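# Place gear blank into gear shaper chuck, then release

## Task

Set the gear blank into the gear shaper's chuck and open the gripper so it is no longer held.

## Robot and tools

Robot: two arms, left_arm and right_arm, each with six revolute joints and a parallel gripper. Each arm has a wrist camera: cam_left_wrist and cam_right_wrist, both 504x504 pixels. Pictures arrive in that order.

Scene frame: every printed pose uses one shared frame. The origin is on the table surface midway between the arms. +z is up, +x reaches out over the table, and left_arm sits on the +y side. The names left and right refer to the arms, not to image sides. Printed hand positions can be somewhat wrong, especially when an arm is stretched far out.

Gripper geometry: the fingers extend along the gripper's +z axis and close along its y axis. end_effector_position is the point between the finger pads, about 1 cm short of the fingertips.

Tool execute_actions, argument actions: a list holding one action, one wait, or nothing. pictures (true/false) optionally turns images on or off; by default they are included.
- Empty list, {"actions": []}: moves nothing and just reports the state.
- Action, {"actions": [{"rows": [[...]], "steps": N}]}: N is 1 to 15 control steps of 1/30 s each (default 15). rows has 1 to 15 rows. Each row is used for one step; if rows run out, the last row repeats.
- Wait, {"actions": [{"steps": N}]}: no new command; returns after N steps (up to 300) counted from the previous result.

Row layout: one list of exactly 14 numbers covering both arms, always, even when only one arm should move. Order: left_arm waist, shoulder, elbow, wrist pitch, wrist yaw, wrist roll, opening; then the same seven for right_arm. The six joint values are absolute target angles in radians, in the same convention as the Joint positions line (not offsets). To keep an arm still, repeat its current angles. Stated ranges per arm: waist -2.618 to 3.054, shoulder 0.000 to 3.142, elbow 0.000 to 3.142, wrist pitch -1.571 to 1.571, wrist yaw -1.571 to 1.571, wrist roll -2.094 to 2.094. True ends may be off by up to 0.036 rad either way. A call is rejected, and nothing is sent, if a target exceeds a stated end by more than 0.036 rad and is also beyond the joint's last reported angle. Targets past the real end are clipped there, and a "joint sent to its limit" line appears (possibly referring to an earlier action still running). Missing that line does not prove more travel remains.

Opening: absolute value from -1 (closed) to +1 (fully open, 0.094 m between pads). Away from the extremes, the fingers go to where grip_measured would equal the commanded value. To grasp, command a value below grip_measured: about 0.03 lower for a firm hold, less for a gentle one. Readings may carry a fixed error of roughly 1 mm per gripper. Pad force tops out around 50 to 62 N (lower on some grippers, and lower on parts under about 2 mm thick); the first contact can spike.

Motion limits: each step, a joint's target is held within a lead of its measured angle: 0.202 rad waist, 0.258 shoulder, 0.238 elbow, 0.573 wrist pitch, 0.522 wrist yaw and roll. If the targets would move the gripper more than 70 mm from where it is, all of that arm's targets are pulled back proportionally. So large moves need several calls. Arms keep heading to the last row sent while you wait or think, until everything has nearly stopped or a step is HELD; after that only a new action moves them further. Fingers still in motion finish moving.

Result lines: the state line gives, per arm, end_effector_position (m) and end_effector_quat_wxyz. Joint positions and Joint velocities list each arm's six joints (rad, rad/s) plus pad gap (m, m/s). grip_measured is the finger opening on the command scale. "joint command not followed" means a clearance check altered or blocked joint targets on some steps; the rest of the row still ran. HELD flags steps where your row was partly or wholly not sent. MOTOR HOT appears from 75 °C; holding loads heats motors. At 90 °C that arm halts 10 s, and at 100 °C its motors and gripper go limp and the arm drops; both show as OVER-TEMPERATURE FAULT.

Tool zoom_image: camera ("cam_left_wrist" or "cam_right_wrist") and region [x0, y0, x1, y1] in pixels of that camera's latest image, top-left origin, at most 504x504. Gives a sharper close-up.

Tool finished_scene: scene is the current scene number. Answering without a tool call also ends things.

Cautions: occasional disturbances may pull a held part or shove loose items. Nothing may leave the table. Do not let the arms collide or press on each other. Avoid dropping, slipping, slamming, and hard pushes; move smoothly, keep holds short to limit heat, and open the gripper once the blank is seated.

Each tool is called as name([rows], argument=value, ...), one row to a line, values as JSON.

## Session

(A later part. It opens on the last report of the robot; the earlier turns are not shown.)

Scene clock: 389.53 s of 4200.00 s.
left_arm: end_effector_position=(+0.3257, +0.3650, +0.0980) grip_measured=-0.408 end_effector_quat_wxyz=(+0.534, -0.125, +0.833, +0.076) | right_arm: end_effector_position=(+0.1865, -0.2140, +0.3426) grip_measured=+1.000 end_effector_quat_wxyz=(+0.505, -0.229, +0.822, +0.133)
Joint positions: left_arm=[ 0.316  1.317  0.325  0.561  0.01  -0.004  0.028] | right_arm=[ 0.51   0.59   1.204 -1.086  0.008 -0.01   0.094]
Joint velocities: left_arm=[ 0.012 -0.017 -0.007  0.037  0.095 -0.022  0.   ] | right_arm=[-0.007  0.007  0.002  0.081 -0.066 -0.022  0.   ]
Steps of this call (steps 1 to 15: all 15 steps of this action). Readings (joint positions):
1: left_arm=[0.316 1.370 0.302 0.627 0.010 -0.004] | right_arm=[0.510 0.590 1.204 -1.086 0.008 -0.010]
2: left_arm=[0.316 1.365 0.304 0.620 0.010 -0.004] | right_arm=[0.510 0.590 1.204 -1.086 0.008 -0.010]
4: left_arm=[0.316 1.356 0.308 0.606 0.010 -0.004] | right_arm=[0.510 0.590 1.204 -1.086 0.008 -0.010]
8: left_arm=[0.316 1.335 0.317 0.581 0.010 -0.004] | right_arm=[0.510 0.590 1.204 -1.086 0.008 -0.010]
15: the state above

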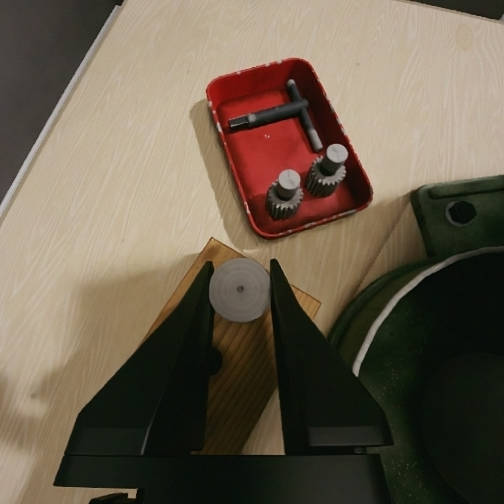

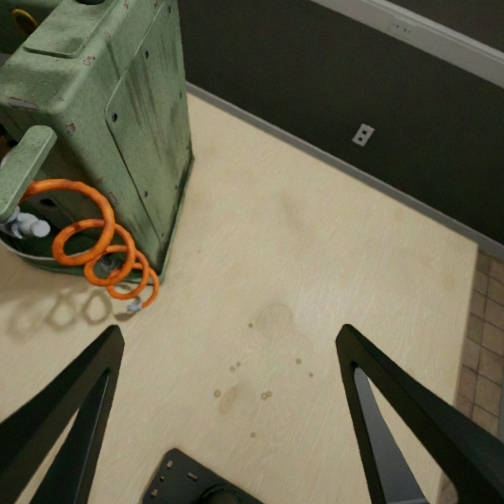

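execute_actions([
  {"rows":[[0.316,1.275,0.366,0.54,0.01,-0.005,-0.47,0.5,0.6,1.2,-1.1,0,0,1],[0.316,1.255,0.374,0.51,0.01,-0.005,-0.47,0.5,0.6,1.2,-1.1,0,0,1],[0.316,1.225,0.386,0.468,0.01,-0.005,-0.47,0.5,0.6,1.2,-1.1,0,0,1],[0.316,1.193,0.399,0.423,0.01,-0.005,-0.47,0.5,0.6,1.2,-1.1,0,0,1],[0.316,1.161,0.412,0.378,0.01,-0.005,-0.47,0.5,0.6,1.2,-1.1,0,0,1],[0.316,1.129,0.425,0.333,0.01,-0.005,-0.47,0.5,0.6,1.2,-1.1,0,0,1],[0.316,1.097,0.438,0.288,0.01,-0.005,-0.47,0.5,0.6,1.2,-1.1,0,0,1],[0.316,1.065,0.451,0.243,0.01,-0.005,-0.47,0.5,0.6,1.2,-1.1,0,0,1],[0.316,1.033,0.464,0.198,0.01,-0.005,-0.47,0.5,0.6,1.2,-1.1,0,0,1],[0.316,1.001,0.477,0.153,0.01,-0.005,-0.47,0.5,0.6,1.2,-1.1,0,0,1],[0.316,0.969,0.49,0.108,0.01,-0.005,-0.47,0.5,0.6,1.2,-1.1,0,0,1],[0.316,0.937,0.503,0.063,0.01,-0.005,-0.47,0.5,0.6,1.2,-1.1,0,0,1],[0.316,0.905,0.516,0.018,0.01,-0.005,-0.47,0.5,0.6,1.2,-1.1,0,0,1],[0.316,0.873,0.529,-0.027,0.01,-0.005,-0.47,0.5,0.6,1.2,-1.1,0,0,1],[0.316,0.841,0.542,-0.072,0.01,-0.005,-0.47,0.5,0.6,1.2,-1.1,0,0,1]],"steps":15},
], pictures=false)

execute_actions([
  {"rows":[[0.316,0.809,0.555,-0.117,0.01,-0.005,-0.47,0.5,0.6,1.2,-1.1,0,0,1],[0.316,0.777,0.568,-0.162,0.01,-0.005,-0.47,0.5,0.6,1.2,-1.1,0,0,1],[0.316,0.745,0.581,-0.207,0.01,-0.005,-0.47,0.5,0.6,1.2,-1.1,0,0,1],[0.316,0.713,0.594,-0.252,0.01,-0.005,-0.47,0.5,0.6,1.2,-1.1,0,0,1],[0.3,0.681,0.606,-0.297,0.01,-0.005,-0.47,0.5,0.6,1.2,-1.1,0,0,1],[0.28,0.652,0.616,-0.338,0.01,-0.005,-0.47,0.5,0.6,1.2,-1.1,0,0,1],[0.25,0.628,0.623,-0.37,0.01,-0.005,-0.47,0.5,0.6,1.2,-1.1,0,0,1],[0.22,0.61,0.628,-0.395,0.01,-0.005,-0.47,0.5,0.6,1.2,-1.1,0,0,1],[0.19,0.6,0.63,-0.41,0.01,-0.005,-0.47,0.5,0.6,1.2,-1.1,0,0,1],[0.16,0.6,0.63,-0.41,0.01,-0.005,-0.47,0.5,0.6,1.2,-1.1,0,0,1],[0.13,0.6,0.63,-0.41,0.01,-0.005,-0.47,0.5,0.6,1.2,-1.1,0,0,1],[0.1,0.6,0.63,-0.41,0.01,-0.005,-0.47,0.5,0.6,1.2,-1.1,0,0,1],[0.07,0.6,0.63,-0.41,0.01,-0.005,-0.47,0.5,0.6,1.2,-1.1,0,0,1],[0.04,0.6,0.63,-0.41,0.01,-0.005,-0.47,0.5,0.6,1.2,-1.1,0,0,1],[0.01,0.6,0.63,-0.41,0.01,-0.005,-0.47,0.5,0.6,1.2,-1.1,0,0,1]],"steps":15},
], pictures=false)

execute_actions([
  {"rows":[[-0.02,0.6,0.63,-0.41,0.01,-0.005,-0.47,0.5,0.6,1.2,-1.1,0,0,1],[-0.05,0.6,0.63,-0.41,0.01,-0.005,-0.47,0.5,0.6,1.2,-1.1,0,0,1],[-0.08,0.6,0.63,-0.41,0.01,-0.005,-0.47,0.5,0.6,1.2,-1.1,0,0,1],[-0.11,0.6,0.63,-0.41,0.01,-0.005,-0.47,0.5,0.6,1.2,-1.1,0,0,1],[-0.14,0.6,0.63,-0.41,0.01,-0.005,-0.47,0.5,0.6,1.2,-1.1,0,0,1],[-0.17,0.6,0.63,-0.41,0.01,-0.005,-0.47,0.5,0.6,1.2,-1.1,0,0,1],[-0.2,0.6,0.63,-0.41,0.01,-0.005,-0.47,0.5,0.6,1.2,-1.1,0,0,1],[-0.225,0.6,0.63,-0.41,0.01,-0.005,-0.47,0.5,0.6,1.2,-1.1,0,0,1],[-0.245,0.6,0.63,-0.41,0.01,-0.005,-0.47,0.5,0.6,1.2,-1.1,0,0,1],[-0.26,0.6,0.63,-0.41,0.01,-0.005,-0.47,0.5,0.6,1.2,-1.1,0,0,1],[-0.27,0.6,0.63,-0.41,0.01,-0.005,-0.47,0.5,0.6,1.2,-1.1,0,0,1],[-0.276,0.6,0.63,-0.41,0.01,-0.005,-0.47,0.5,0.6,1.2,-1.1,0,0,1]],"steps":15},
], pictures=false)

execute_actions([
  {"steps":10},
])

zoom_image(camera="cam_left_wrist", region=[140, 140, 360, 360])

Scene clock: 423.77 s of 4200.00 s.
left_arm: end_effector_position=(+0.3057, +0.3588, +0.2014) grip_measured=-0.408 end_effector_quat_wxyz=(+0.577, -0.121, +0.804, +0.082) | right_arm: end_effector_position=(+0.1865, -0.2140, +0.3426) grip_measured=+1.000 end_effector_quat_wxyz=(+0.505, -0.229, +0.822, +0.133)
Joint positions: left_arm=[ 0.316  0.918  0.49   0.102  0.01  -0.004  0.028] | right_arm=[ 0.51   0.59   1.204 -1.086  0.008 -0.01   0.094]
Joint velocities: left_arm=[-0.007 -0.901  0.349 -1.179 -0.051 -0.066  0.   ] | right_arm=[-0.007  0.007 -0.032  0.007  0.066  0.051  0.   ]
Steps of this call (steps 1 to 30: the robot went on to your last target; steps 31 to 90: nothing new was sent; then 30.73 s passed at rest; steps 91 to 105: all 15 steps of this action). Readings (joint positions):
91: left_arm=[0.316 1.315 0.325 0.547 0.010 -0.004] | right_arm=[0.510 0.590 1.204 -1.086 0.008 -0.010]
92: left_arm=[0.316 1.307 0.326 0.537 0.010 -0.004] | right_arm=[0.510 0.590 1.204 -1.086 0.008 -0.010]
94: left_arm=[0.316 1.273 0.335 0.488 0.010 -0.004] | right_arm=[0.510 0.590 1.204 -1.086 0.008 -0.010]
98: left_arm=[0.316 1.150 0.384 0.357 0.010 -0.004] | right_arm=[0.510 0.590 1.204 -1.086 0.008 -0.010]
105: the state above

Scene clock: 424.27 s of 4200.00 s.
left_arm: end_effector_position=(+0.2582, +0.2710, +0.2317) grip_measured=-0.408 end_effector_quat_wxyz=(+0.554, -0.020, +0.832, +0.009) | right_arm: end_effector_position=(+0.1865, -0.2140, +0.3426) grip_measured=+1.000 end_effector_quat_wxyz=(+0.505, -0.229, +0.822, +0.133)
Joint positions: left_arm=[ 0.063  0.62   0.602 -0.378  0.008 -0.004  0.028] | right_arm=[ 0.51   0.59   1.204 -1.086  0.008 -0.01   0.094]
Joint velocities: left_arm=[-0.842 -0.007  0.017 -0.388  0.066  0.007 -0.   ] | right_arm=[-0.007  0.007  0.017  0.022 -0.081  0.022  0.   ]
Steps of this call (steps 1 to 15: all 15 steps of this action). Readings (joint positions):
1: left_arm=[0.316 0.886 0.502 0.060 0.010 -0.004] | right_arm=[0.510 0.590 1.204 -1.086 0.008 -0.010]
2: left_arm=[0.316 0.855 0.514 0.016 0.010 -0.004] | right_arm=[0.510 0.590 1.204 -1.086 0.008 -0.010]
4: left_arm=[0.316 0.792 0.538 -0.074 0.010 -0.004] | right_arm=[0.510 0.590 1.204 -1.086 0.008 -0.010]
8: left_arm=[0.272 0.672 0.582 -0.242 0.005 -0.004] | right_arm=[0.510 0.590 1.204 -1.086 0.008 -0.010]
15: the state above

Scene clock: 424.77 s of 4200.00 s.
left_arm: end_effector_position=(+0.2428, +0.1795, +0.2220) grip_measured=-0.408 end_effector_quat_wxyz=(+0.530, +0.121, +0.835, -0.082) | right_arm: end_effector_position=(+0.1865, -0.2140, +0.3426) grip_measured=+1.000 end_effector_quat_wxyz=(+0.505, -0.229, +0.822, +0.133)
Joint positions: left_arm=[-0.269  0.62   0.602 -0.421  0.012 -0.004  0.028] | right_arm=[ 0.51   0.59   1.204 -1.086  0.008 -0.01   0.094]
Joint velocities: left_arm=[-0.002 -0.037 -0.002  0.037 -0.051 -0.022 -0.   ] | right_arm=[-0.017 -0.012  0.017 -0.037 -0.081 -0.022  0.   ]
Steps of this call (steps 1 to 15: all 15 steps of this action). Readings (joint positions):
1: left_arm=[0.033 0.620 0.602 -0.389 0.008 -0.004] | right_arm=[0.510 0.590 1.204 -1.086 0.008 -0.010]
2: left_arm=[0.003 0.620 0.602 -0.397 0.009 -0.004] | right_arm=[0.510 0.590 1.204 -1.086 0.008 -0.010]
4: left_arm=[-0.057 0.620 0.602 -0.407 0.009 -0.004] | right_arm=[0.510 0.590 1.204 -1.086 0.008 -0.010]
8: left_arm=[-0.176 0.620 0.602 -0.416 0.010 -0.004] | right_arm=[0.510 0.590 1.204 -1.086 0.008 -0.010]
15: the state above

Scene clock: 425.10 s of 4200.00 s.
left_arm: end_effector_position=(+0.2427, +0.1795, +0.2218) grip_measured=-0.408 end_effector_quat_wxyz=(+0.530, +0.121, +0.835, -0.082) | right_arm: end_effector_position=(+0.1865, -0.2140, +0.3426) grip_measured=+1.000 end_effector_quat_wxyz=(+0.505, -0.229, +0.822, +0.133)
Joint positions: left_arm=[-0.269  0.62   0.602 -0.422  0.012 -0.004  0.028] | right_arm=[ 0.51   0.59   1.204 -1.086  0.008 -0.01   0.094]
Joint velocities: left_arm=[-0.022 -0.012 -0.012 -0.037 -0.051  0.037  0.   ] | right_arm=[ 0.002 -0.022  0.012  0.051 -0.051 -0.095  0.   ]
Steps of this call (steps 1 to 10: the robot went on to your last target). Readings (joint positions):
1: left_arm=[-0.269 0.620 0.602 -0.421 0.012 -0.004] | right_arm=[0.510 0.590 1.204 -1.086 0.008 -0.010]
2: left_arm=[-0.269 0.620 0.602 -0.421 0.012 -0.004] | right_arm=[0.510 0.590 1.204 -1.086 0.008 -0.010]
4: left_arm=[-0.269 0.620 0.602 -0.421 0.012 -0.004] | right_arm=[0.510 0.590 1.204 -1.086 0.008 -0.010]
8: left_arm=[-0.269 0.620 0.602 -0.422 0.012 -0.004] | right_arm=[0.510 0.590 1.204 -1.086 0.008 -0.010]
10: the state above

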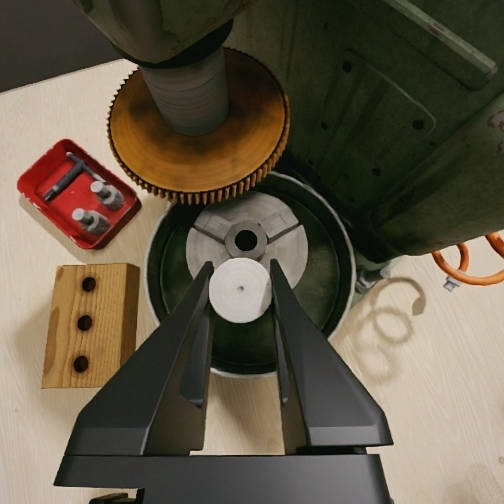

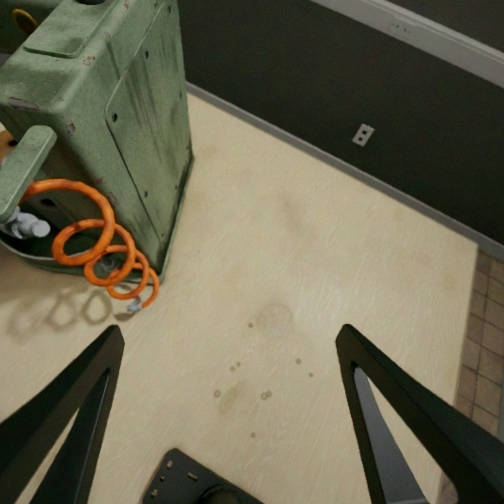

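Region (140, 140, 360, 360) of cam_left_wrist's 504x504 image, scaled by 2.291, with more detail than that image has.

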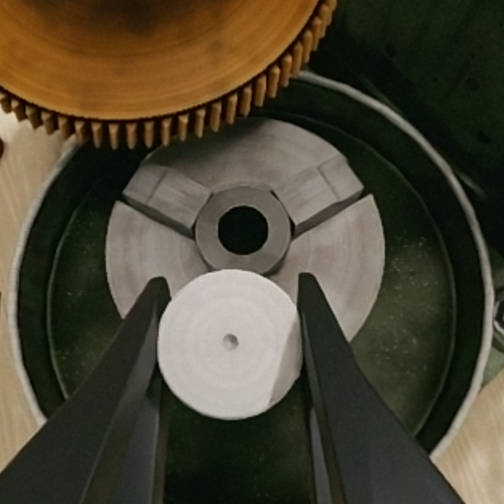

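execute_actions([
  {"rows":[[-0.276,0.64,0.63,-0.385,0.01,-0.005,-0.47,0.5,0.6,1.2,-1.1,0,0,1],[-0.276,0.65,0.63,-0.375,0.01,-0.005,-0.47,0.5,0.6,1.2,-1.1,0,0,1],[-0.276,0.66,0.63,-0.365,0.01,-0.005,-0.47,0.5,0.6,1.2,-1.1,0,0,1],[-0.276,0.67,0.63,-0.355,0.01,-0.005,-0.47,0.5,0.6,1.2,-1.1,0,0,1],[-0.276,0.68,0.63,-0.345,0.01,-0.005,-0.47,0.5,0.6,1.2,-1.1,0,0,1],[-0.276,0.69,0.63,-0.335,0.01,-0.005,-0.47,0.5,0.6,1.2,-1.1,0,0,1],[-0.276,0.70,0.63,-0.325,0.01,-0.005,-0.47,0.5,0.6,1.2,-1.1,0,0,1],[-0.276,0.71,0.63,-0.315,0.01,-0.005,-0.47,0.5,0.6,1.2,-1.1,0,0,1],[-0.276,0.72,0.63,-0.305,0.01,-0.005,-0.47,0.5,0.6,1.2,-1.1,0,0,1],[-0.276,0.73,0.63,-0.295,0.01,-0.005,-0.47,0.5,0.6,1.2,-1.1,0,0,1],[-0.276,0.74,0.63,-0.28,0.01,-0.005,-0.47,0.5,0.6,1.2,-1.1,0,0,1]],"steps":15},
])

Scene clock: 448.70 s of 4200.00 s.
left_arm: end_effector_position=(+0.2628, +0.1736, +0.2116) grip_measured=-0.408 end_effector_quat_wxyz=(+0.520, +0.122, +0.842, -0.081) | right_arm: end_effector_position=(+0.1865, -0.2140, +0.3426) grip_measured=+1.000 end_effector_quat_wxyz=(+0.505, -0.229, +0.822, +0.133)
Joint positions: left_arm=[-0.269  0.734  0.602 -0.331  0.012 -0.004  0.028] | right_arm=[ 0.51   0.59   1.204 -1.086  0.008 -0.01   0.094]
Joint velocities: left_arm=[-0.017  0.017  0.002  0.081 -0.081  0.066  0.   ] | right_arm=[-0.007 -0.012 -0.002 -0.007 -0.037 -0.051  0.   ]
Steps of this call (steps 1 to 15: the robot went on to your last target; steps 16 to 90: nothing new was sent; then 20.10 s passed at rest; steps 91 to 105: all 15 steps of this action). Readings (joint positions):
91: left_arm=[-0.269 0.621 0.602 -0.421 0.012 -0.004] | right_arm=[0.510 0.590 1.204 -1.086 0.008 -0.010]
92: left_arm=[-0.269 0.625 0.602 -0.418 0.012 -0.004] | right_arm=[0.510 0.590 1.204 -1.086 0.008 -0.010]
94: left_arm=[-0.269 0.641 0.602 -0.408 0.012 -0.004] | right_arm=[0.510 0.590 1.204 -1.086 0.008 -0.010]
98: left_arm=[-0.269 0.685 0.602 -0.381 0.012 -0.004] | right_arm=[0.510 0.590 1.204 -1.086 0.008 -0.010]
105: the state above

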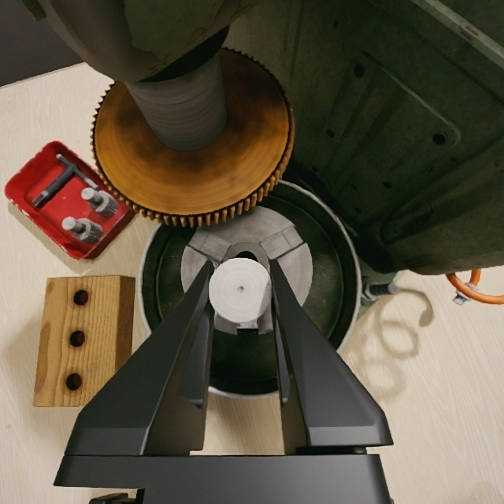

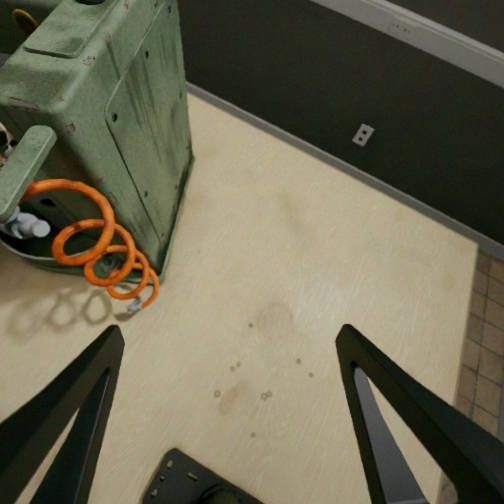

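Lead with q4.

execute_actions([
  {"rows":[[-0.276,0.74,0.63,-0.26,0.01,-0.005,-0.47,0.5,0.6,1.2,-1.1,0,0,1],[-0.276,0.74,0.63,-0.25,0.01,-0.005,-0.47,0.5,0.6,1.2,-1.1,0,0,1],[-0.276,0.745,0.63,-0.24,0.01,-0.005,-0.47,0.5,0.6,1.2,-1.1,0,0,1],[-0.276,0.752,0.63,-0.23,0.01,-0.005,-0.47,0.5,0.6,1.2,-1.1,0,0,1],[-0.276,0.76,0.63,-0.22,0.01,-0.005,-0.47,0.5,0.6,1.2,-1.1,0,0,1],[-0.276,0.768,0.63,-0.21,0.01,-0.005,-0.47,0.5,0.6,1.2,-1.1,0,0,1],[-0.276,0.776,0.63,-0.2,0.01,-0.005,-0.47,0.5,0.6,1.2,-1.1,0,0,1],[-0.276,0.784,0.63,-0.2,0.01,-0.005,-0.47,0.5,0.6,1.2,-1.1,0,0,1],[-0.276,0.792,0.63,-0.2,0.01,-0.005,-0.47,0.5,0.6,1.2,-1.1,0,0,1],[-0.276,0.80,0.63,-0.2,0.01,-0.005,-0.47,0.5,0.6,1.2,-1.1,0,0,1],[-0.276,0.808,0.63,-0.2,0.01,-0.005,-0.47,0.5,0.6,1.2,-1.1,0,0,1],[-0.276,0.818,0.63,-0.2,0.01,-0.005,-0.47,0.5,0.6,1.2,-1.1,0,0,1]],"steps":15},
], pictures=false)

execute_actions([
  {"steps":20},
])

Scene clock: 462.77 s of 4200.00 s.
left_arm: end_effector_position=(+0.2795, +0.1687, +0.2104) grip_measured=-0.408 end_effector_quat_wxyz=(+0.527, +0.121, +0.838, -0.082) | right_arm: end_effector_position=(+0.1865, -0.2140, +0.3426) grip_measured=+1.000 end_effector_quat_wxyz=(+0.505, -0.229, +0.822, +0.133)
Joint positions: left_arm=[-0.269  0.811  0.602 -0.238  0.012 -0.004  0.028] | right_arm=[ 0.51   0.59   1.204 -1.086  0.008 -0.01   0.094]
Joint velocities: left_arm=[-0.017  0.051 -0.002 -0.022 -0.007  0.066  0.   ] | right_arm=[-0.007 -0.012 -0.002  0.051 -0.022 -0.081  0.   ]
Steps of this call (steps 1 to 30: the robot went on to your last target; steps 31 to 90: nothing new was sent; then 10.57 s passed at rest; steps 91 to 105: all 15 steps of this action). Readings (joint positions):
91: left_arm=[-0.269 0.734 0.602 -0.311 0.012 -0.004] | right_arm=[0.510 0.590 1.204 -1.086 0.008 -0.010]
92: left_arm=[-0.269 0.734 0.602 -0.307 0.012 -0.004] | right_arm=[0.510 0.590 1.204 -1.086 0.008 -0.010]
94: left_arm=[-0.269 0.734 0.602 -0.294 0.012 -0.004] | right_arm=[0.510 0.590 1.204 -1.086 0.008 -0.010]
98: left_arm=[-0.269 0.758 0.602 -0.257 0.012 -0.004] | right_arm=[0.510 0.590 1.204 -1.086 0.008 -0.010]
105: the state above

Scene clock: 463.43 s of 4200.00 s.
left_arm: end_effector_position=(+0.2802, +0.1685, +0.2114) grip_measured=-0.408 end_effector_quat_wxyz=(+0.528, +0.121, +0.836, -0.082) | right_arm: end_effector_position=(+0.1865, -0.2140, +0.3426) grip_measured=+1.000 end_effector_quat_wxyz=(+0.505, -0.229, +0.822, +0.133)
Joint positions: left_arm=[-0.269  0.812  0.602 -0.232  0.012 -0.004  0.028] | right_arm=[ 0.51   0.59   1.204 -1.086  0.008 -0.01   0.094]
Joint velocities: left_arm=[-0.022 -0.007 -0.017 -0.007  0.11   0.037 -0.001] | right_arm=[-0.012  0.027 -0.002 -0.007 -0.066 -0.066  0.   ]
Steps of this call (steps 1 to 15: the robot went on to your last target; steps 16 to 20: nothing new was sent). Readings (joint positions):
1: left_arm=[-0.269 0.812 0.602 -0.238 0.012 -0.004] | right_arm=[0.510 0.590 1.204 -1.086 0.008 -0.010]
2: left_arm=[-0.269 0.812 0.602 -0.238 0.012 -0.004] | right_arm=[0.510 0.590 1.204 -1.086 0.008 -0.010]
4: left_arm=[-0.269 0.812 0.602 -0.235 0.012 -0.004] | right_arm=[0.510 0.590 1.204 -1.086 0.008 -0.010]
8: left_arm=[-0.269 0.812 0.602 -0.233 0.012 -0.004] | right_arm=[0.510 0.590 1.204 -1.086 0.008 -0.010]
20: the state above
All arms were judged still, so your last target was given up. Only a new action makes them travel on or press farther. Fingers that are still opening or closing keep moving.

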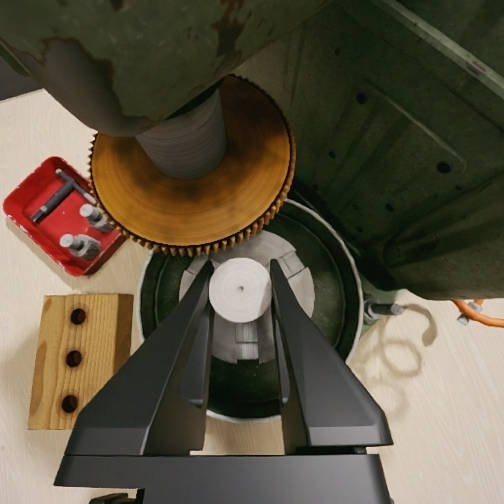

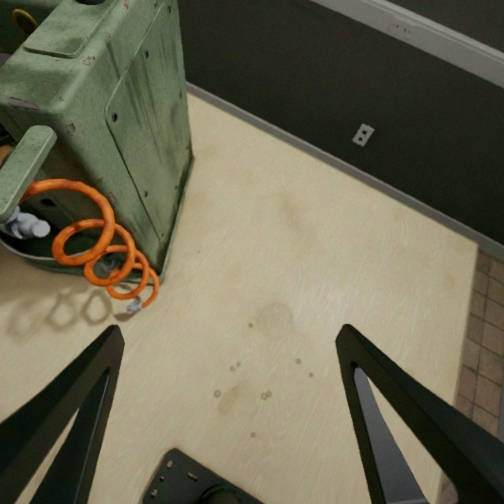

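execute_actions([
  {"rows":[[-0.276,0.818,0.6,-0.19,0.01,-0.005,-0.47,0.5,0.6,1.2,-1.1,0,0,1],[-0.276,0.818,0.59,-0.185,0.01,-0.005,-0.47,0.5,0.6,1.2,-1.1,0,0,1],[-0.276,0.818,0.587,-0.18,0.01,-0.005,-0.47,0.5,0.6,1.2,-1.1,0,0,1],[-0.276,0.818,0.584,-0.175,0.01,-0.005,-0.47,0.5,0.6,1.2,-1.1,0,0,1],[-0.276,0.818,0.581,-0.175,0.01,-0.005,-0.47,0.5,0.6,1.2,-1.1,0,0,1],[-0.276,0.818,0.578,-0.175,0.01,-0.005,-0.47,0.5,0.6,1.2,-1.1,0,0,1],[-0.276,0.818,0.575,-0.175,0.01,-0.005,-0.47,0.5,0.6,1.2,-1.1,0,0,1],[-0.276,0.818,0.572,-0.175,0.01,-0.005,-0.47,0.5,0.6,1.2,-1.1,0,0,1],[-0.276,0.818,0.569,-0.175,0.01,-0.005,-0.47,0.5,0.6,1.2,-1.1,0,0,1],[-0.276,0.818,0.566,-0.175,0.01,-0.005,-0.47,0.5,0.6,1.2,-1.1,0,0,1]],"steps":15},
], pictures=false)

execute_actions([
  {"rows":[[-0.276,0.818,0.564,-0.165,0.01,-0.005,-0.47,0.5,0.6,1.2,-1.1,0,0,1],[-0.276,0.818,0.562,-0.16,0.01,-0.005,-0.47,0.5,0.6,1.2,-1.1,0,0,1],[-0.276,0.818,0.56,-0.16,0.01,-0.005,-0.47,0.5,0.6,1.2,-1.1,0,0,1],[-0.276,0.818,0.558,-0.16,0.01,-0.005,-0.47,0.5,0.6,1.2,-1.1,0,0,1],[-0.276,0.818,0.556,-0.16,0.01,-0.005,-0.47,0.5,0.6,1.2,-1.1,0,0,1],[-0.276,0.818,0.554,-0.16,0.01,-0.005,-0.47,0.5,0.6,1.2,-1.1,0,0,1],[-0.276,0.818,0.552,-0.16,0.01,-0.005,-0.47,0.5,0.6,1.2,-1.1,0,0,1],[-0.276,0.818,0.55,-0.16,0.01,-0.005,-0.47,0.5,0.6,1.2,-1.1,0,0,1]],"steps":15},
])

Scene clock: 482.63 s of 4200.00 s.
left_arm: end_effector_position=(+0.2804, +0.1685, +0.2048) grip_measured=-0.408 end_effector_quat_wxyz=(+0.529, +0.121, +0.836, -0.082) | right_arm: end_effector_position=(+0.1865, -0.2140, +0.3426) grip_measured=+1.000 end_effector_quat_wxyz=(+0.505, -0.229, +0.822, +0.133)
Joint positions: left_arm=[-0.269  0.812  0.575 -0.204  0.012 -0.004  0.028] | right_arm=[ 0.51   0.59   1.204 -1.086  0.008 -0.01   0.094]
Joint velocities: left_arm=[ 0.017 -0.002 -0.022  0.037  0.022 -0.066  0.001] | right_arm=[ 0.002  0.012  0.012  0.022 -0.022  0.007  0.   ]
Steps of this call (steps 1 to 90: nothing new was sent; then 15.70 s passed at rest; steps 91 to 105: all 15 steps of this action). Readings (joint positions):
91: left_arm=[-0.269 0.812 0.602 -0.231 0.012 -0.004] | right_arm=[0.510 0.590 1.204 -1.086 0.008 -0.010]
92: left_arm=[-0.269 0.812 0.602 -0.230 0.012 -0.004] | right_arm=[0.510 0.590 1.204 -1.086 0.008 -0.010]
94: left_arm=[-0.269 0.812 0.602 -0.223 0.012 -0.004] | right_arm=[0.510 0.590 1.204 -1.086 0.008 -0.010]
98: left_arm=[-0.269 0.812 0.597 -0.208 0.012 -0.004] | right_arm=[0.510 0.590 1.204 -1.086 0.008 -0.010]
105: the state above

Scene clock: 483.13 s of 4200.00 s.
left_arm: end_effector_position=(+0.2816, +0.1681, +0.2074) grip_measured=-0.408 end_effector_quat_wxyz=(+0.534, +0.121, +0.833, -0.083) | right_arm: end_effector_position=(+0.1865, -0.2140, +0.3426) grip_measured=+1.000 end_effector_quat_wxyz=(+0.505, -0.229, +0.822, +0.133)
Joint positions: left_arm=[-0.269  0.812  0.575 -0.193  0.012 -0.004  0.028] | right_arm=[ 0.51   0.59   1.204 -1.086  0.008 -0.01   0.094]
Joint velocities: left_arm=[-0.007  0.017 -0.007 -0.007 -0.022 -0.022 -0.001] | right_arm=[ 0.007 -0.017 -0.002 -0.066 -0.022 -0.037  0.   ]
Steps of this call (steps 1 to 15: all 15 steps of this action). Readings (joint positions):
1: left_arm=[-0.269 0.812 0.575 -0.204 0.012 -0.004] | right_arm=[0.510 0.590 1.204 -1.086 0.008 -0.010]
2: left_arm=[-0.269 0.812 0.575 -0.202 0.012 -0.004] | right_arm=[0.510 0.590 1.204 -1.086 0.008 -0.010]
4: left_arm=[-0.269 0.812 0.575 -0.198 0.012 -0.004] | right_arm=[0.510 0.590 1.204 -1.086 0.008 -0.010]
8: left_arm=[-0.269 0.812 0.575 -0.194 0.012 -0.004] | right_arm=[0.510 0.590 1.204 -1.086 0.008 -0.010]
15: the state above

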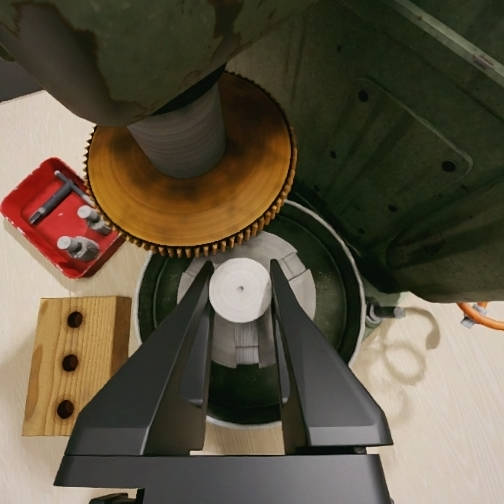

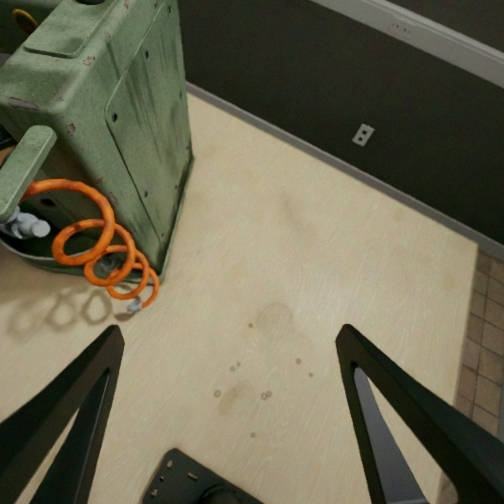

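execute_actions([
  {"rows":[[-0.276,0.818,0.546,-0.16,0.01,-0.005,-0.47,0.5,0.6,1.2,-1.1,0,0,1],[-0.276,0.818,0.543,-0.16,0.01,-0.005,-0.47,0.5,0.6,1.2,-1.1,0,0,1]],"steps":15},
], pictures=false)

Scene clock: 487.07 s of 4200.00 s.
left_arm: end_effector_position=(+0.2812, +0.1682, +0.2040) grip_measured=-0.408 end_effector_quat_wxyz=(+0.532, +0.121, +0.834, -0.082) | right_arm: end_effector_position=(+0.1865, -0.2140, +0.3426) grip_measured=+1.000 end_effector_quat_wxyz=(+0.505, -0.229, +0.822, +0.133)
Joint positions: left_arm=[-0.269  0.812  0.564 -0.186  0.012 -0.004  0.028] | right_arm=[ 0.51   0.59   1.204 -1.086  0.008 -0.01   0.094]
Joint velocities: left_arm=[-0.002 -0.022 -0.007 -0.007 -0.066 -0.007 -0.001] | right_arm=[-0.007 -0.007 -0.002 -0.081  0.022  0.066  0.   ]
Steps of this call (steps 1 to 30: the robot went on to your last target; steps 31 to 90: nothing new was sent; then 0.43 s passed at rest; steps 91 to 105: all 15 steps of this action). Readings (joint positions):
91: left_arm=[-0.269 0.812 0.564 -0.186 0.012 -0.004] | right_arm=[0.510 0.590 1.204 -1.086 0.008 -0.010]
92: left_arm=[-0.269 0.812 0.564 -0.186 0.012 -0.004] | right_arm=[0.510 0.590 1.204 -1.086 0.008 -0.010]
94: left_arm=[-0.269 0.812 0.564 -0.186 0.012 -0.004] | right_arm=[0.510 0.590 1.204 -1.086 0.008 -0.010]
98: left_arm=[-0.269 0.812 0.564 -0.186 0.012 -0.004] | right_arm=[0.510 0.590 1.204 -1.086 0.008 -0.010]
105: the state above

execute_actions([
  {"rows":[[-0.276,0.82,0.55,-0.17,0.01,-0.005,-0.47,0.5,0.6,1.2,-1.1,0,0,1],[-0.276,0.822,0.55,-0.17,0.01,-0.005,-0.47,0.5,0.6,1.2,-1.1,0,0,1],[-0.276,0.824,0.55,-0.17,0.01,-0.005,-0.47,0.5,0.6,1.2,-1.1,0,0,1],[-0.276,0.826,0.55,-0.17,0.01,-0.005,-0.47,0.5,0.6,1.2,-1.1,0,0,1],[-0.276,0.828,0.55,-0.17,0.01,-0.005,-0.47,0.5,0.6,1.2,-1.1,0,0,1],[-0.276,0.83,0.55,-0.17,0.01,-0.005,-0.47,0.5,0.6,1.2,-1.1,0,0,1]],"steps":15},
], pictures=false)

execute_actions([
  {"steps":20},
], pictures=false)

Scene clock: 496.13 s of 4200.00 s.
left_arm: end_effector_position=(+0.2812, +0.1682, +0.2040) grip_measured=-0.408 end_effector_quat_wxyz=(+0.532, +0.121, +0.834, -0.082) | right_arm: end_effector_position=(+0.1865, -0.2140, +0.3426) grip_measured=+1.000 end_effector_quat_wxyz=(+0.505, -0.229, +0.822, +0.133)
Joint positions: left_arm=[-0.269  0.812  0.564 -0.186  0.012 -0.004  0.028] | right_arm=[ 0.51   0.59   1.204 -1.086  0.008 -0.01   0.094]
Joint velocities: left_arm=[-0.002 -0.002  0.002 -0.037 -0.11  -0.007 -0.   ] | right_arm=[-0.012  0.012 -0.007 -0.007 -0.007 -0.066  0.   ]
Steps of this call (steps 1 to 15: the robot went on to your last target; steps 16 to 90: nothing new was sent; then 5.57 s passed at rest; steps 91 to 105: all 15 steps of this action). Readings (joint positions):
91: left_arm=[-0.269 0.812 0.564 -0.186 0.012 -0.004] | right_arm=[0.510 0.590 1.204 -1.086 0.008 -0.010]
92: left_arm=[-0.269 0.812 0.564 -0.186 0.012 -0.004] | right_arm=[0.510 0.590 1.204 -1.086 0.008 -0.010]
94: left_arm=[-0.269 0.812 0.564 -0.186 0.012 -0.004] | right_arm=[0.510 0.590 1.204 -1.086 0.008 -0.010]
98: left_arm=[-0.269 0.812 0.564 -0.186 0.012 -0.004] | right_arm=[0.510 0.590 1.204 -1.086 0.008 -0.010]
105: the state above

Scene clock: 496.80 s of 4200.00 s.
left_arm: end_effector_position=(+0.2812, +0.1682, +0.2040) grip_measured=-0.408 end_effector_quat_wxyz=(+0.532, +0.121, +0.834, -0.082) | right_arm: end_effector_position=(+0.1865, -0.2140, +0.3426) grip_measured=+1.000 end_effector_quat_wxyz=(+0.505, -0.229, +0.822, +0.133)
Joint positions: left_arm=[-0.269  0.812  0.564 -0.186  0.012 -0.004  0.028] | right_arm=[ 0.51   0.59   1.204 -1.086  0.008 -0.01   0.094]
Joint velocities: left_arm=[ 0.002 -0.007 -0.002 -0.007 -0.007 -0.051  0.002] | right_arm=[ 0.017  0.017  0.012  0.007  0.037 -0.081  0.   ]
Steps of this call (steps 1 to 15: the robot went on to your last target; steps 16 to 20: nothing new was sent). Readings (joint positions):
1: left_arm=[-0.269 0.812 0.564 -0.186 0.012 -0.004] | right_arm=[0.510 0.590 1.204 -1.086 0.008 -0.010]
2: left_arm=[-0.269 0.812 0.564 -0.186 0.012 -0.004] | right_arm=[0.510 0.590 1.204 -1.086 0.008 -0.010]
4: left_arm=[-0.269 0.812 0.564 -0.186 0.012 -0.004] | right_arm=[0.510 0.590 1.204 -1.086 0.008 -0.010]
8: left_arm=[-0.269 0.812 0.564 -0.186 0.012 -0.004] | right_arm=[0.510 0.590 1.204 -1.086 0.008 -0.010]
20: the state above
All arms were judged still, so your last target was given up. Only a new action makes them travel on or press farther. Fingers that are still opening or closing keep moving.

execute_actions([
  {"rows":[[-0.276,0.832,0.56,-0.16,0.01,-0.005,-0.47,0.5,0.6,1.2,-1.1,0,0,1],[-0.276,0.834,0.57,-0.155,0.01,-0.005,-0.47,0.5,0.6,1.2,-1.1,0,0,1],[-0.276,0.836,0.57,-0.15,0.01,-0.005,-0.47,0.5,0.6,1.2,-1.1,0,0,1]],"steps":15},
], pictures=false)

execute_actions([
  {"steps":20},
], pictures=false)

Scene clock: 502.10 s of 4200.00 s.
left_arm: end_effector_position=(+0.2833, +0.1676, +0.2029) grip_measured=-0.408 end_effector_quat_wxyz=(+0.532, +0.121, +0.834, -0.083) | right_arm: end_effector_position=(+0.1865, -0.2140, +0.3426) grip_measured=+1.000 end_effector_quat_wxyz=(+0.505, -0.229, +0.822, +0.133)
Joint positions: left_arm=[-0.269  0.824  0.564 -0.175  0.013 -0.004  0.028] | right_arm=[ 0.51   0.59   1.204 -1.086  0.008 -0.01   0.094]
Joint velocities: left_arm=[-0.007  0.012 -0.002 -0.081 -0.007 -0.022 -0.   ] | right_arm=[-0.012 -0.002 -0.022 -0.007 -0.051 -0.081  0.   ]
Steps of this call (steps 1 to 90: nothing new was sent; then 1.80 s passed at rest; steps 91 to 105: all 15 steps of this action). Readings (joint positions):
91: left_arm=[-0.269 0.812 0.564 -0.186 0.012 -0.004] | right_arm=[0.510 0.590 1.204 -1.086 0.008 -0.010]
92: left_arm=[-0.269 0.813 0.564 -0.185 0.012 -0.004] | right_arm=[0.510 0.590 1.204 -1.086 0.008 -0.010]
94: left_arm=[-0.269 0.820 0.564 -0.179 0.012 -0.004] | right_arm=[0.510 0.590 1.204 -1.086 0.008 -0.010]
98: left_arm=[-0.269 0.824 0.564 -0.175 0.013 -0.004] | right_arm=[0.510 0.590 1.204 -1.086 0.008 -0.010]
105: the state above

Scene clock: 502.77 s of 4200.00 s.
left_arm: end_effector_position=(+0.2833, +0.1676, +0.2029) grip_measured=-0.408 end_effector_quat_wxyz=(+0.532, +0.121, +0.834, -0.083) | right_arm: end_effector_position=(+0.1865, -0.2140, +0.3426) grip_measured=+1.000 end_effector_quat_wxyz=(+0.505, -0.229, +0.822, +0.133)
Joint positions: left_arm=[-0.269  0.824  0.564 -0.175  0.013 -0.004  0.028] | right_arm=[ 0.51   0.59   1.204 -1.086  0.008 -0.01   0.094]
Joint velocities: left_arm=[ 0.017 -0.022  0.002 -0.007 -0.022 -0.051 -0.001] | right_arm=[ 0.012 -0.017  0.007 -0.037 -0.051 -0.007  0.   ]
Steps of this call (steps 1 to 15: the robot went on to your last target; steps 16 to 20: nothing new was sent). Readings (joint positions):
1: left_arm=[-0.269 0.824 0.564 -0.175 0.013 -0.004] | right_arm=[0.510 0.590 1.204 -1.086 0.008 -0.010]
2: left_arm=[-0.269 0.824 0.564 -0.175 0.013 -0.004] | right_arm=[0.510 0.590 1.204 -1.086 0.008 -0.010]
4: left_arm=[-0.269 0.824 0.564 -0.175 0.013 -0.004] | right_arm=[0.510 0.590 1.204 -1.086 0.008 -0.010]
8: left_arm=[-0.269 0.824 0.564 -0.175 0.013 -0.004] | right_arm=[0.510 0.590 1.204 -1.086 0.008 -0.010]
20: the state above
All arms were judged still, so your last target was given up. Only a new action makes them travel on or press farther. Fingers that are still opening or closing keep moving.

Entering chamfer perhaps. Try pushing down.

execute_actions([
  {"rows":[[-0.276,0.836,0.55,-0.16,0.01,-0.005,-0.47,0.5,0.6,1.2,-1.1,0,0,1],[-0.276,0.836,0.54,-0.16,0.01,-0.005,-0.47,0.5,0.6,1.2,-1.1,0,0,1],[-0.276,0.836,0.535,-0.16,0.01,-0.005,-0.47,0.5,0.6,1.2,-1.1,0,0,1],[-0.276,0.836,0.53,-0.16,0.01,-0.005,-0.47,0.5,0.6,1.2,-1.1,0,0,1]],"steps":15},
])

Scene clock: 508.87 s of 4200.00 s.
left_arm: end_effector_position=(+0.2835, +0.1675, +0.2023) grip_measured=-0.408 end_effector_quat_wxyz=(+0.533, +0.121, +0.833, -0.083) | right_arm: end_effector_position=(+0.1865, -0.2140, +0.3426) grip_measured=+1.000 end_effector_quat_wxyz=(+0.505, -0.229, +0.822, +0.133)
Joint positions: left_arm=[-0.269  0.824  0.56  -0.167  0.013 -0.004  0.028] | right_arm=[ 0.51   0.59   1.204 -1.086  0.008 -0.01   0.094]
Joint velocities: left_arm=[ 0.002  0.002  0.007  0.11   0.007 -0.095  0.   ] | right_arm=[ 0.007  0.002 -0.007 -0.066  0.007  0.007  0.   ]
Steps of this call (steps 1 to 90: nothing new was sent; then 2.60 s passed at rest; steps 91 to 105: all 15 steps of this action). Readings (joint positions):
91: left_arm=[-0.269 0.824 0.564 -0.175 0.013 -0.004] | right_arm=[0.510 0.590 1.204 -1.086 0.008 -0.010]
92: left_arm=[-0.269 0.824 0.564 -0.175 0.013 -0.004] | right_arm=[0.510 0.590 1.204 -1.086 0.008 -0.010]
94: left_arm=[-0.269 0.824 0.562 -0.173 0.013 -0.004] | right_arm=[0.510 0.590 1.204 -1.086 0.008 -0.010]
98: left_arm=[-0.269 0.824 0.560 -0.167 0.013 -0.004] | right_arm=[0.510 0.590 1.204 -1.086 0.008 -0.010]
105: the state above

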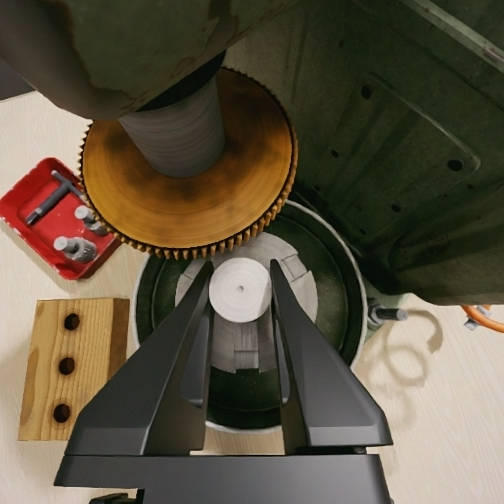

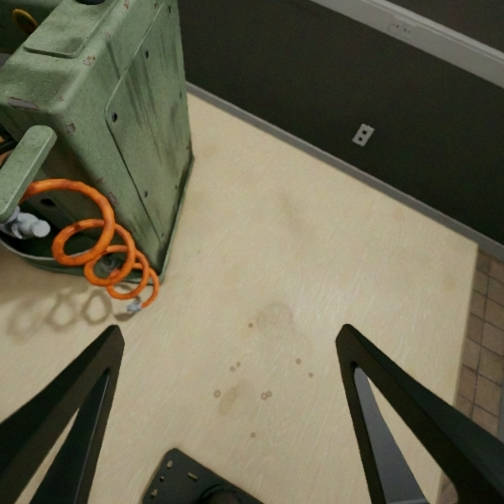

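Slide forward a bit more.

execute_actions([
  {"rows":[[-0.276,0.84,0.56,-0.15,0.01,-0.005,-0.47,0.5,0.6,1.2,-1.1,0,0,1],[-0.276,0.843,0.57,-0.145,0.01,-0.005,-0.47,0.5,0.6,1.2,-1.1,0,0,1],[-0.276,0.846,0.57,-0.145,0.01,-0.005,-0.47,0.5,0.6,1.2,-1.1,0,0,1]],"steps":15},
], pictures=false)

Scene clock: 513.13 s of 4200.00 s.
left_arm: end_effector_position=(+0.2836, +0.1674, +0.2026) grip_measured=-0.408 end_effector_quat_wxyz=(+0.533, +0.121, +0.833, -0.083) | right_arm: end_effector_position=(+0.1865, -0.2140, +0.3426) grip_measured=+1.000 end_effector_quat_wxyz=(+0.505, -0.229, +0.822, +0.133)
Joint positions: left_arm=[-0.269  0.824  0.56  -0.166  0.013 -0.004  0.028] | right_arm=[ 0.51   0.59   1.204 -1.086  0.008 -0.01   0.094]
Joint velocities: left_arm=[ 0.022  0.012 -0.002 -0.022 -0.037  0.051 -0.001] | right_arm=[-0.007 -0.022  0.007 -0.066  0.022  0.081  0.   ]
Steps of this call (steps 1 to 15: the robot went on to your last target; steps 16 to 90: nothing new was sent; then 0.77 s passed at rest; steps 91 to 105: all 15 steps of this action). Readings (joint positions):
91: left_arm=[-0.269 0.824 0.560 -0.167 0.013 -0.004] | right_arm=[0.510 0.590 1.204 -1.086 0.008 -0.010]
92: left_arm=[-0.269 0.824 0.560 -0.166 0.013 -0.004] | right_arm=[0.510 0.590 1.204 -1.086 0.008 -0.010]
94: left_arm=[-0.269 0.824 0.560 -0.166 0.013 -0.004] | right_arm=[0.510 0.590 1.204 -1.086 0.008 -0.010]
98: left_arm=[-0.269 0.824 0.560 -0.166 0.013 -0.004] | right_arm=[0.510 0.590 1.204 -1.086 0.008 -0.010]
105: the state above

execute_actions([
  {"rows":[[-0.276,0.849,0.575,-0.14,0.01,-0.005,-0.47,0.5,0.6,1.2,-1.1,0,0,1],[-0.276,0.852,0.58,-0.138,0.01,-0.005,-0.47,0.5,0.6,1.2,-1.1,0,0,1]],"steps":15},
], pictures=false)

Scene clock: 516.03 s of 4200.00 s.
left_arm: end_effector_position=(+0.2837, +0.1674, +0.2026) grip_measured=-0.408 end_effector_quat_wxyz=(+0.534, +0.121, +0.833, -0.083) | right_arm: end_effector_position=(+0.1865, -0.2140, +0.3426) grip_measured=+1.000 end_effector_quat_wxyz=(+0.505, -0.229, +0.822, +0.133)
Joint positions: left_arm=[-0.269  0.824  0.56  -0.166  0.013 -0.004  0.028] | right_arm=[ 0.51   0.59   1.204 -1.086  0.008 -0.01   0.094]
Joint velocities: left_arm=[ 0.007  0.012  0.007  0.037  0.022  0.007 -0.002] | right_arm=[-0.007 -0.007 -0.002 -0.051 -0.037 -0.007  0.   ]
Steps of this call (steps 1 to 15: the robot went on to your last target; steps 16 to 72: nothing new was sent; steps 73 to 87: all 15 steps of this action). Readings (joint positions):
73: left_arm=[-0.269 0.824 0.560 -0.166 0.013 -0.004] | right_arm=[0.510 0.590 1.204 -1.086 0.008 -0.010]
74: left_arm=[-0.269 0.824 0.560 -0.166 0.013 -0.004] | right_arm=[0.510 0.590 1.204 -1.086 0.008 -0.010]
76: left_arm=[-0.269 0.824 0.560 -0.166 0.013 -0.004] | right_arm=[0.510 0.590 1.204 -1.086 0.008 -0.010]
80: left_arm=[-0.269 0.824 0.560 -0.166 0.013 -0.004] | right_arm=[0.510 0.590 1.204 -1.086 0.008 -0.010]
87: the state above

execute_actions([
  {"rows":[[-0.279,0.835,0.55,-0.165,0.014,-0.005,-0.47,0.5,0.6,1.2,-1.1,0,0,1],[-0.282,0.835,0.545,-0.17,0.018,-0.005,-0.47,0.5,0.6,1.2,-1.1,0,0,1],[-0.285,0.835,0.545,-0.17,0.02,-0.005,-0.47,0.5,0.6,1.2,-1.1,0,0,1]],"steps":15},
], pictures=false)

Scene clock: 520.53 s of 4200.00 s.
left_arm: end_effector_position=(+0.2835, +0.1671, +0.2025) grip_measured=-0.408 end_effector_quat_wxyz=(+0.533, +0.121, +0.833, -0.082) | right_arm: end_effector_position=(+0.1865, -0.2140, +0.3426) grip_measured=+1.000 end_effector_quat_wxyz=(+0.505, -0.229, +0.822, +0.133)
Joint positions: left_arm=[-0.274  0.824  0.56  -0.167  0.007 -0.004  0.028] | right_arm=[ 0.51   0.59   1.204 -1.086  0.008 -0.01   0.094]
Joint velocities: left_arm=[-0.002  0.002  0.002 -0.007 -0.007  0.066  0.   ] | right_arm=[-0.007  0.012  0.002 -0.066 -0.007 -0.022  0.   ]
Steps of this call (steps 1 to 15: the robot went on to your last target; steps 16 to 90: nothing new was sent; then 1.00 s passed at rest; steps 91 to 105: all 15 steps of this action). Readings (joint positions):
91: left_arm=[-0.270 0.824 0.560 -0.166 0.013 -0.004] | right_arm=[0.510 0.590 1.204 -1.086 0.008 -0.010]
92: left_arm=[-0.271 0.824 0.560 -0.167 0.012 -0.004] | right_arm=[0.510 0.590 1.204 -1.086 0.008 -0.010]
94: left_arm=[-0.272 0.824 0.560 -0.167 0.010 -0.004] | right_arm=[0.510 0.590 1.204 -1.086 0.008 -0.010]
98: left_arm=[-0.274 0.824 0.560 -0.167 0.008 -0.004] | right_arm=[0.510 0.590 1.204 -1.086 0.008 -0.010]
105: the state above

execute_actions([
  {"rows":[[-0.272,0.835,0.54,-0.18,0.01,-0.005,-0.47,0.5,0.6,1.2,-1.1,0,0,1],[-0.272,0.838,0.535,-0.19,0.01,-0.005,-0.47,0.5,0.6,1.2,-1.1,0,0,1],[-0.272,0.84,0.53,-0.2,0.01,-0.005,-0.47,0.5,0.6,1.2,-1.1,0,0,1],[-0.272,0.842,0.525,-0.21,0.01,-0.005,-0.47,0.5,0.6,1.2,-1.1,0,0,1],[-0.272,0.844,0.52,-0.215,0.01,-0.005,-0.47,0.5,0.6,1.2,-1.1,0,0,1]],"steps":15},
], pictures=false)

Scene clock: 526.43 s of 4200.00 s.
left_arm: end_effector_position=(+0.2833, +0.1673, +0.2019) grip_measured=-0.408 end_effector_quat_wxyz=(+0.532, +0.121, +0.834, -0.081) | right_arm: end_effector_position=(+0.1865, -0.2140, +0.3426) grip_measured=+1.000 end_effector_quat_wxyz=(+0.505, -0.229, +0.822, +0.133)
Joint positions: left_arm=[-0.274  0.824  0.56  -0.169  0.006 -0.004  0.028] | right_arm=[ 0.51   0.59   1.204 -1.086  0.008 -0.01   0.094]
Joint velocities: left_arm=[-0.007 -0.007 -0.022  0.081 -0.139 -0.066 -0.001] | right_arm=[-0.012 -0.017  0.007 -0.022  0.066 -0.081  0.   ]
Steps of this call (steps 1 to 15: the robot went on to your last target; steps 16 to 90: nothing new was sent; then 2.40 s passed at rest; steps 91 to 105: all 15 steps of this action). Readings (joint positions):
91: left_arm=[-0.274 0.824 0.560 -0.167 0.006 -0.004] | right_arm=[0.510 0.590 1.204 -1.086 0.008 -0.010]
92: left_arm=[-0.274 0.824 0.560 -0.168 0.006 -0.004] | right_arm=[0.510 0.590 1.204 -1.086 0.008 -0.010]
94: left_arm=[-0.274 0.824 0.560 -0.169 0.006 -0.004] | right_arm=[0.510 0.590 1.204 -1.086 0.008 -0.010]
98: left_arm=[-0.274 0.824 0.560 -0.169 0.006 -0.004] | right_arm=[0.510 0.590 1.204 -1.086 0.008 -0.010]
105: the state above

execute_actions([
  {"rows":[[-0.27,0.83,0.56,-0.165,0.006,-0.005,-0.47,0.5,0.6,1.2,-1.1,0,0,1],[-0.267,0.83,0.56,-0.165,0.0,-0.005,-0.47,0.5,0.6,1.2,-1.1,0,0,1],[-0.264,0.83,0.56,-0.165,-0.005,-0.005,-0.47,0.5,0.6,1.2,-1.1,0,0,1],[-0.261,0.83,0.56,-0.165,-0.01,-0.005,-0.47,0.5,0.6,1.2,-1.1,0,0,1]],"steps":15},
], pictures=false)

Scene clock: 532.07 s of 4200.00 s.
left_arm: end_effector_position=(+0.2836, +0.1675, +0.2023) grip_measured=-0.408 end_effector_quat_wxyz=(+0.533, +0.120, +0.833, -0.081) | right_arm: end_effector_position=(+0.1865, -0.2140, +0.3426) grip_measured=+1.000 end_effector_quat_wxyz=(+0.505, -0.229, +0.822, +0.133)
Joint positions: left_arm=[-0.273  0.824  0.56  -0.167  0.006 -0.004  0.028] | right_arm=[ 0.51   0.59   1.204 -1.086  0.008 -0.01   0.094]
Joint velocities: left_arm=[ 0.002 -0.007 -0.012  0.022 -0.007 -0.095  0.   ] | right_arm=[ 0.002 -0.012 -0.012  0.022  0.051 -0.007  0.   ]
Steps of this call (steps 1 to 15: the robot went on to your last target; steps 16 to 90: nothing new was sent; then 2.13 s passed at rest; steps 91 to 105: all 15 steps of this action). Readings (joint positions):
91: left_arm=[-0.274 0.824 0.560 -0.168 0.006 -0.004] | right_arm=[0.510 0.590 1.204 -1.086 0.008 -0.010]
92: left_arm=[-0.274 0.824 0.560 -0.167 0.006 -0.004] | right_arm=[0.510 0.590 1.204 -1.086 0.008 -0.010]
94: left_arm=[-0.273 0.824 0.560 -0.167 0.006 -0.004] | right_arm=[0.510 0.590 1.204 -1.086 0.008 -0.010]
98: left_arm=[-0.273 0.824 0.560 -0.167 0.006 -0.004] | right_arm=[0.510 0.590 1.204 -1.086 0.008 -0.010]
105: the state above

execute_actions([
  {"rows":[[-0.268,0.82,0.59,-0.165,0.012,-0.005,-0.47,0.5,0.6,1.2,-1.1,0,0,1],[-0.268,0.82,0.6,-0.165,0.012,-0.005,-0.47,0.5,0.6,1.2,-1.1,0,0,1],[-0.268,0.82,0.61,-0.165,0.012,-0.005,-0.47,0.5,0.6,1.2,-1.1,0,0,1],[-0.268,0.82,0.616,-0.165,0.012,-0.005,-0.47,0.5,0.6,1.2,-1.1,0,0,1],[-0.268,0.82,0.616,-0.17,0.012,-0.005,-0.47,0.5,0.6,1.2,-1.1,0,0,1],[-0.268,0.82,0.616,-0.17,0.012,-0.005,-0.47,0.5,0.6,1.2,-1.1,0,0,1],[-0.268,0.83,0.616,-0.176,0.012,-0.005,-0.47,0.5,0.6,1.2,-1.1,0,0,1],[-0.268,0.836,0.616,-0.176,0.012,-0.005,-0.47,0.5,0.6,1.2,-1.1,0,0,1],[-0.268,0.842,0.616,-0.176,0.012,-0.005,-0.47,0.5,0.6,1.2,-1.1,0,0,1]],"steps":15},
], pictures=false)

execute_actions([
  {"steps":20},
])

Scene clock: 546.73 s of 4200.00 s.
left_arm: end_effector_position=(+0.2836, +0.1673, +0.2069) grip_measured=-0.408 end_effector_quat_wxyz=(+0.533, +0.121, +0.833, -0.081) | right_arm: end_effector_position=(+0.1865, -0.2140, +0.3426) grip_measured=+1.000 end_effector_quat_wxyz=(+0.505, -0.229, +0.822, +0.133)
Joint positions: left_arm=[-0.273  0.824  0.578 -0.186  0.007 -0.004  0.028] | right_arm=[ 0.51   0.59   1.204 -1.086  0.008 -0.01   0.094]
Joint velocities: left_arm=[-0.002 -0.002  0.007 -0.11   0.022 -0.007  0.001] | right_arm=[ 0.007 -0.012  0.022  0.037  0.022  0.11   0.   ]
Steps of this call (steps 1 to 15: the robot went on to your last target; steps 16 to 90: nothing new was sent; then 11.17 s passed at rest; steps 91 to 105: all 15 steps of this action). Readings (joint positions):
91: left_arm=[-0.273 0.824 0.560 -0.167 0.007 -0.004] | right_arm=[0.510 0.590 1.204 -1.086 0.008 -0.010]
92: left_arm=[-0.273 0.824 0.562 -0.169 0.007 -0.004] | right_arm=[0.510 0.590 1.204 -1.086 0.008 -0.010]
94: left_arm=[-0.273 0.824 0.568 -0.177 0.007 -0.004] | right_arm=[0.510 0.590 1.204 -1.086 0.008 -0.010]
98: left_arm=[-0.273 0.824 0.577 -0.180 0.007 -0.004] | right_arm=[0.510 0.590 1.204 -1.086 0.008 -0.010]
105: the state above

Scene clock: 547.40 s of 4200.00 s.
left_arm: end_effector_position=(+0.2834, +0.1674, +0.2065) grip_measured=-0.408 end_effector_quat_wxyz=(+0.532, +0.121, +0.834, -0.081) | right_arm: end_effector_position=(+0.1865, -0.2140, +0.3426) grip_measured=+1.000 end_effector_quat_wxyz=(+0.505, -0.229, +0.822, +0.133)
Joint positions: left_arm=[-0.273  0.824  0.578 -0.188  0.007 -0.004  0.028] | right_arm=[ 0.51   0.59   1.204 -1.086  0.008 -0.01   0.094]
Joint velocities: left_arm=[-0.007  0.012 -0.022  0.007 -0.037  0.022  0.   ] | right_arm=[ 0.022 -0.017  0.002  0.022 -0.051  0.066  0.   ]
Steps of this call (steps 1 to 15: the robot went on to your last target; steps 16 to 20: nothing new was sent). Readings (joint positions):
1: left_arm=[-0.273 0.824 0.578 -0.186 0.007 -0.004] | right_arm=[0.510 0.590 1.204 -1.086 0.008 -0.010]
2: left_arm=[-0.273 0.824 0.578 -0.187 0.007 -0.004] | right_arm=[0.510 0.590 1.204 -1.086 0.008 -0.010]
4: left_arm=[-0.273 0.824 0.578 -0.187 0.007 -0.004] | right_arm=[0.510 0.590 1.204 -1.086 0.008 -0.010]
8: left_arm=[-0.273 0.824 0.578 -0.188 0.007 -0.004] | right_arm=[0.510 0.590 1.204 -1.086 0.008 -0.010]
20: the state above
All arms were judged still, so your last target was given up. Only a new action makes them travel on or press farther. Fingers that are still opening or closing keep moving.

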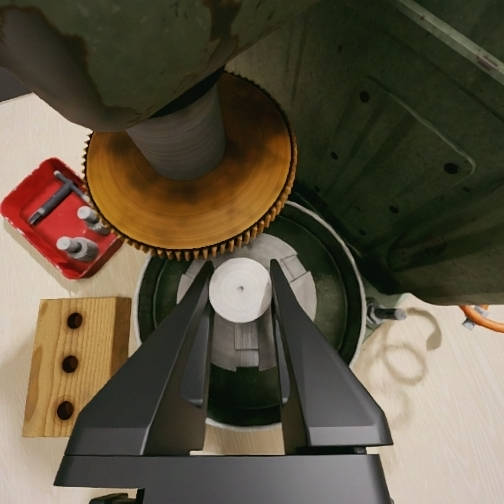

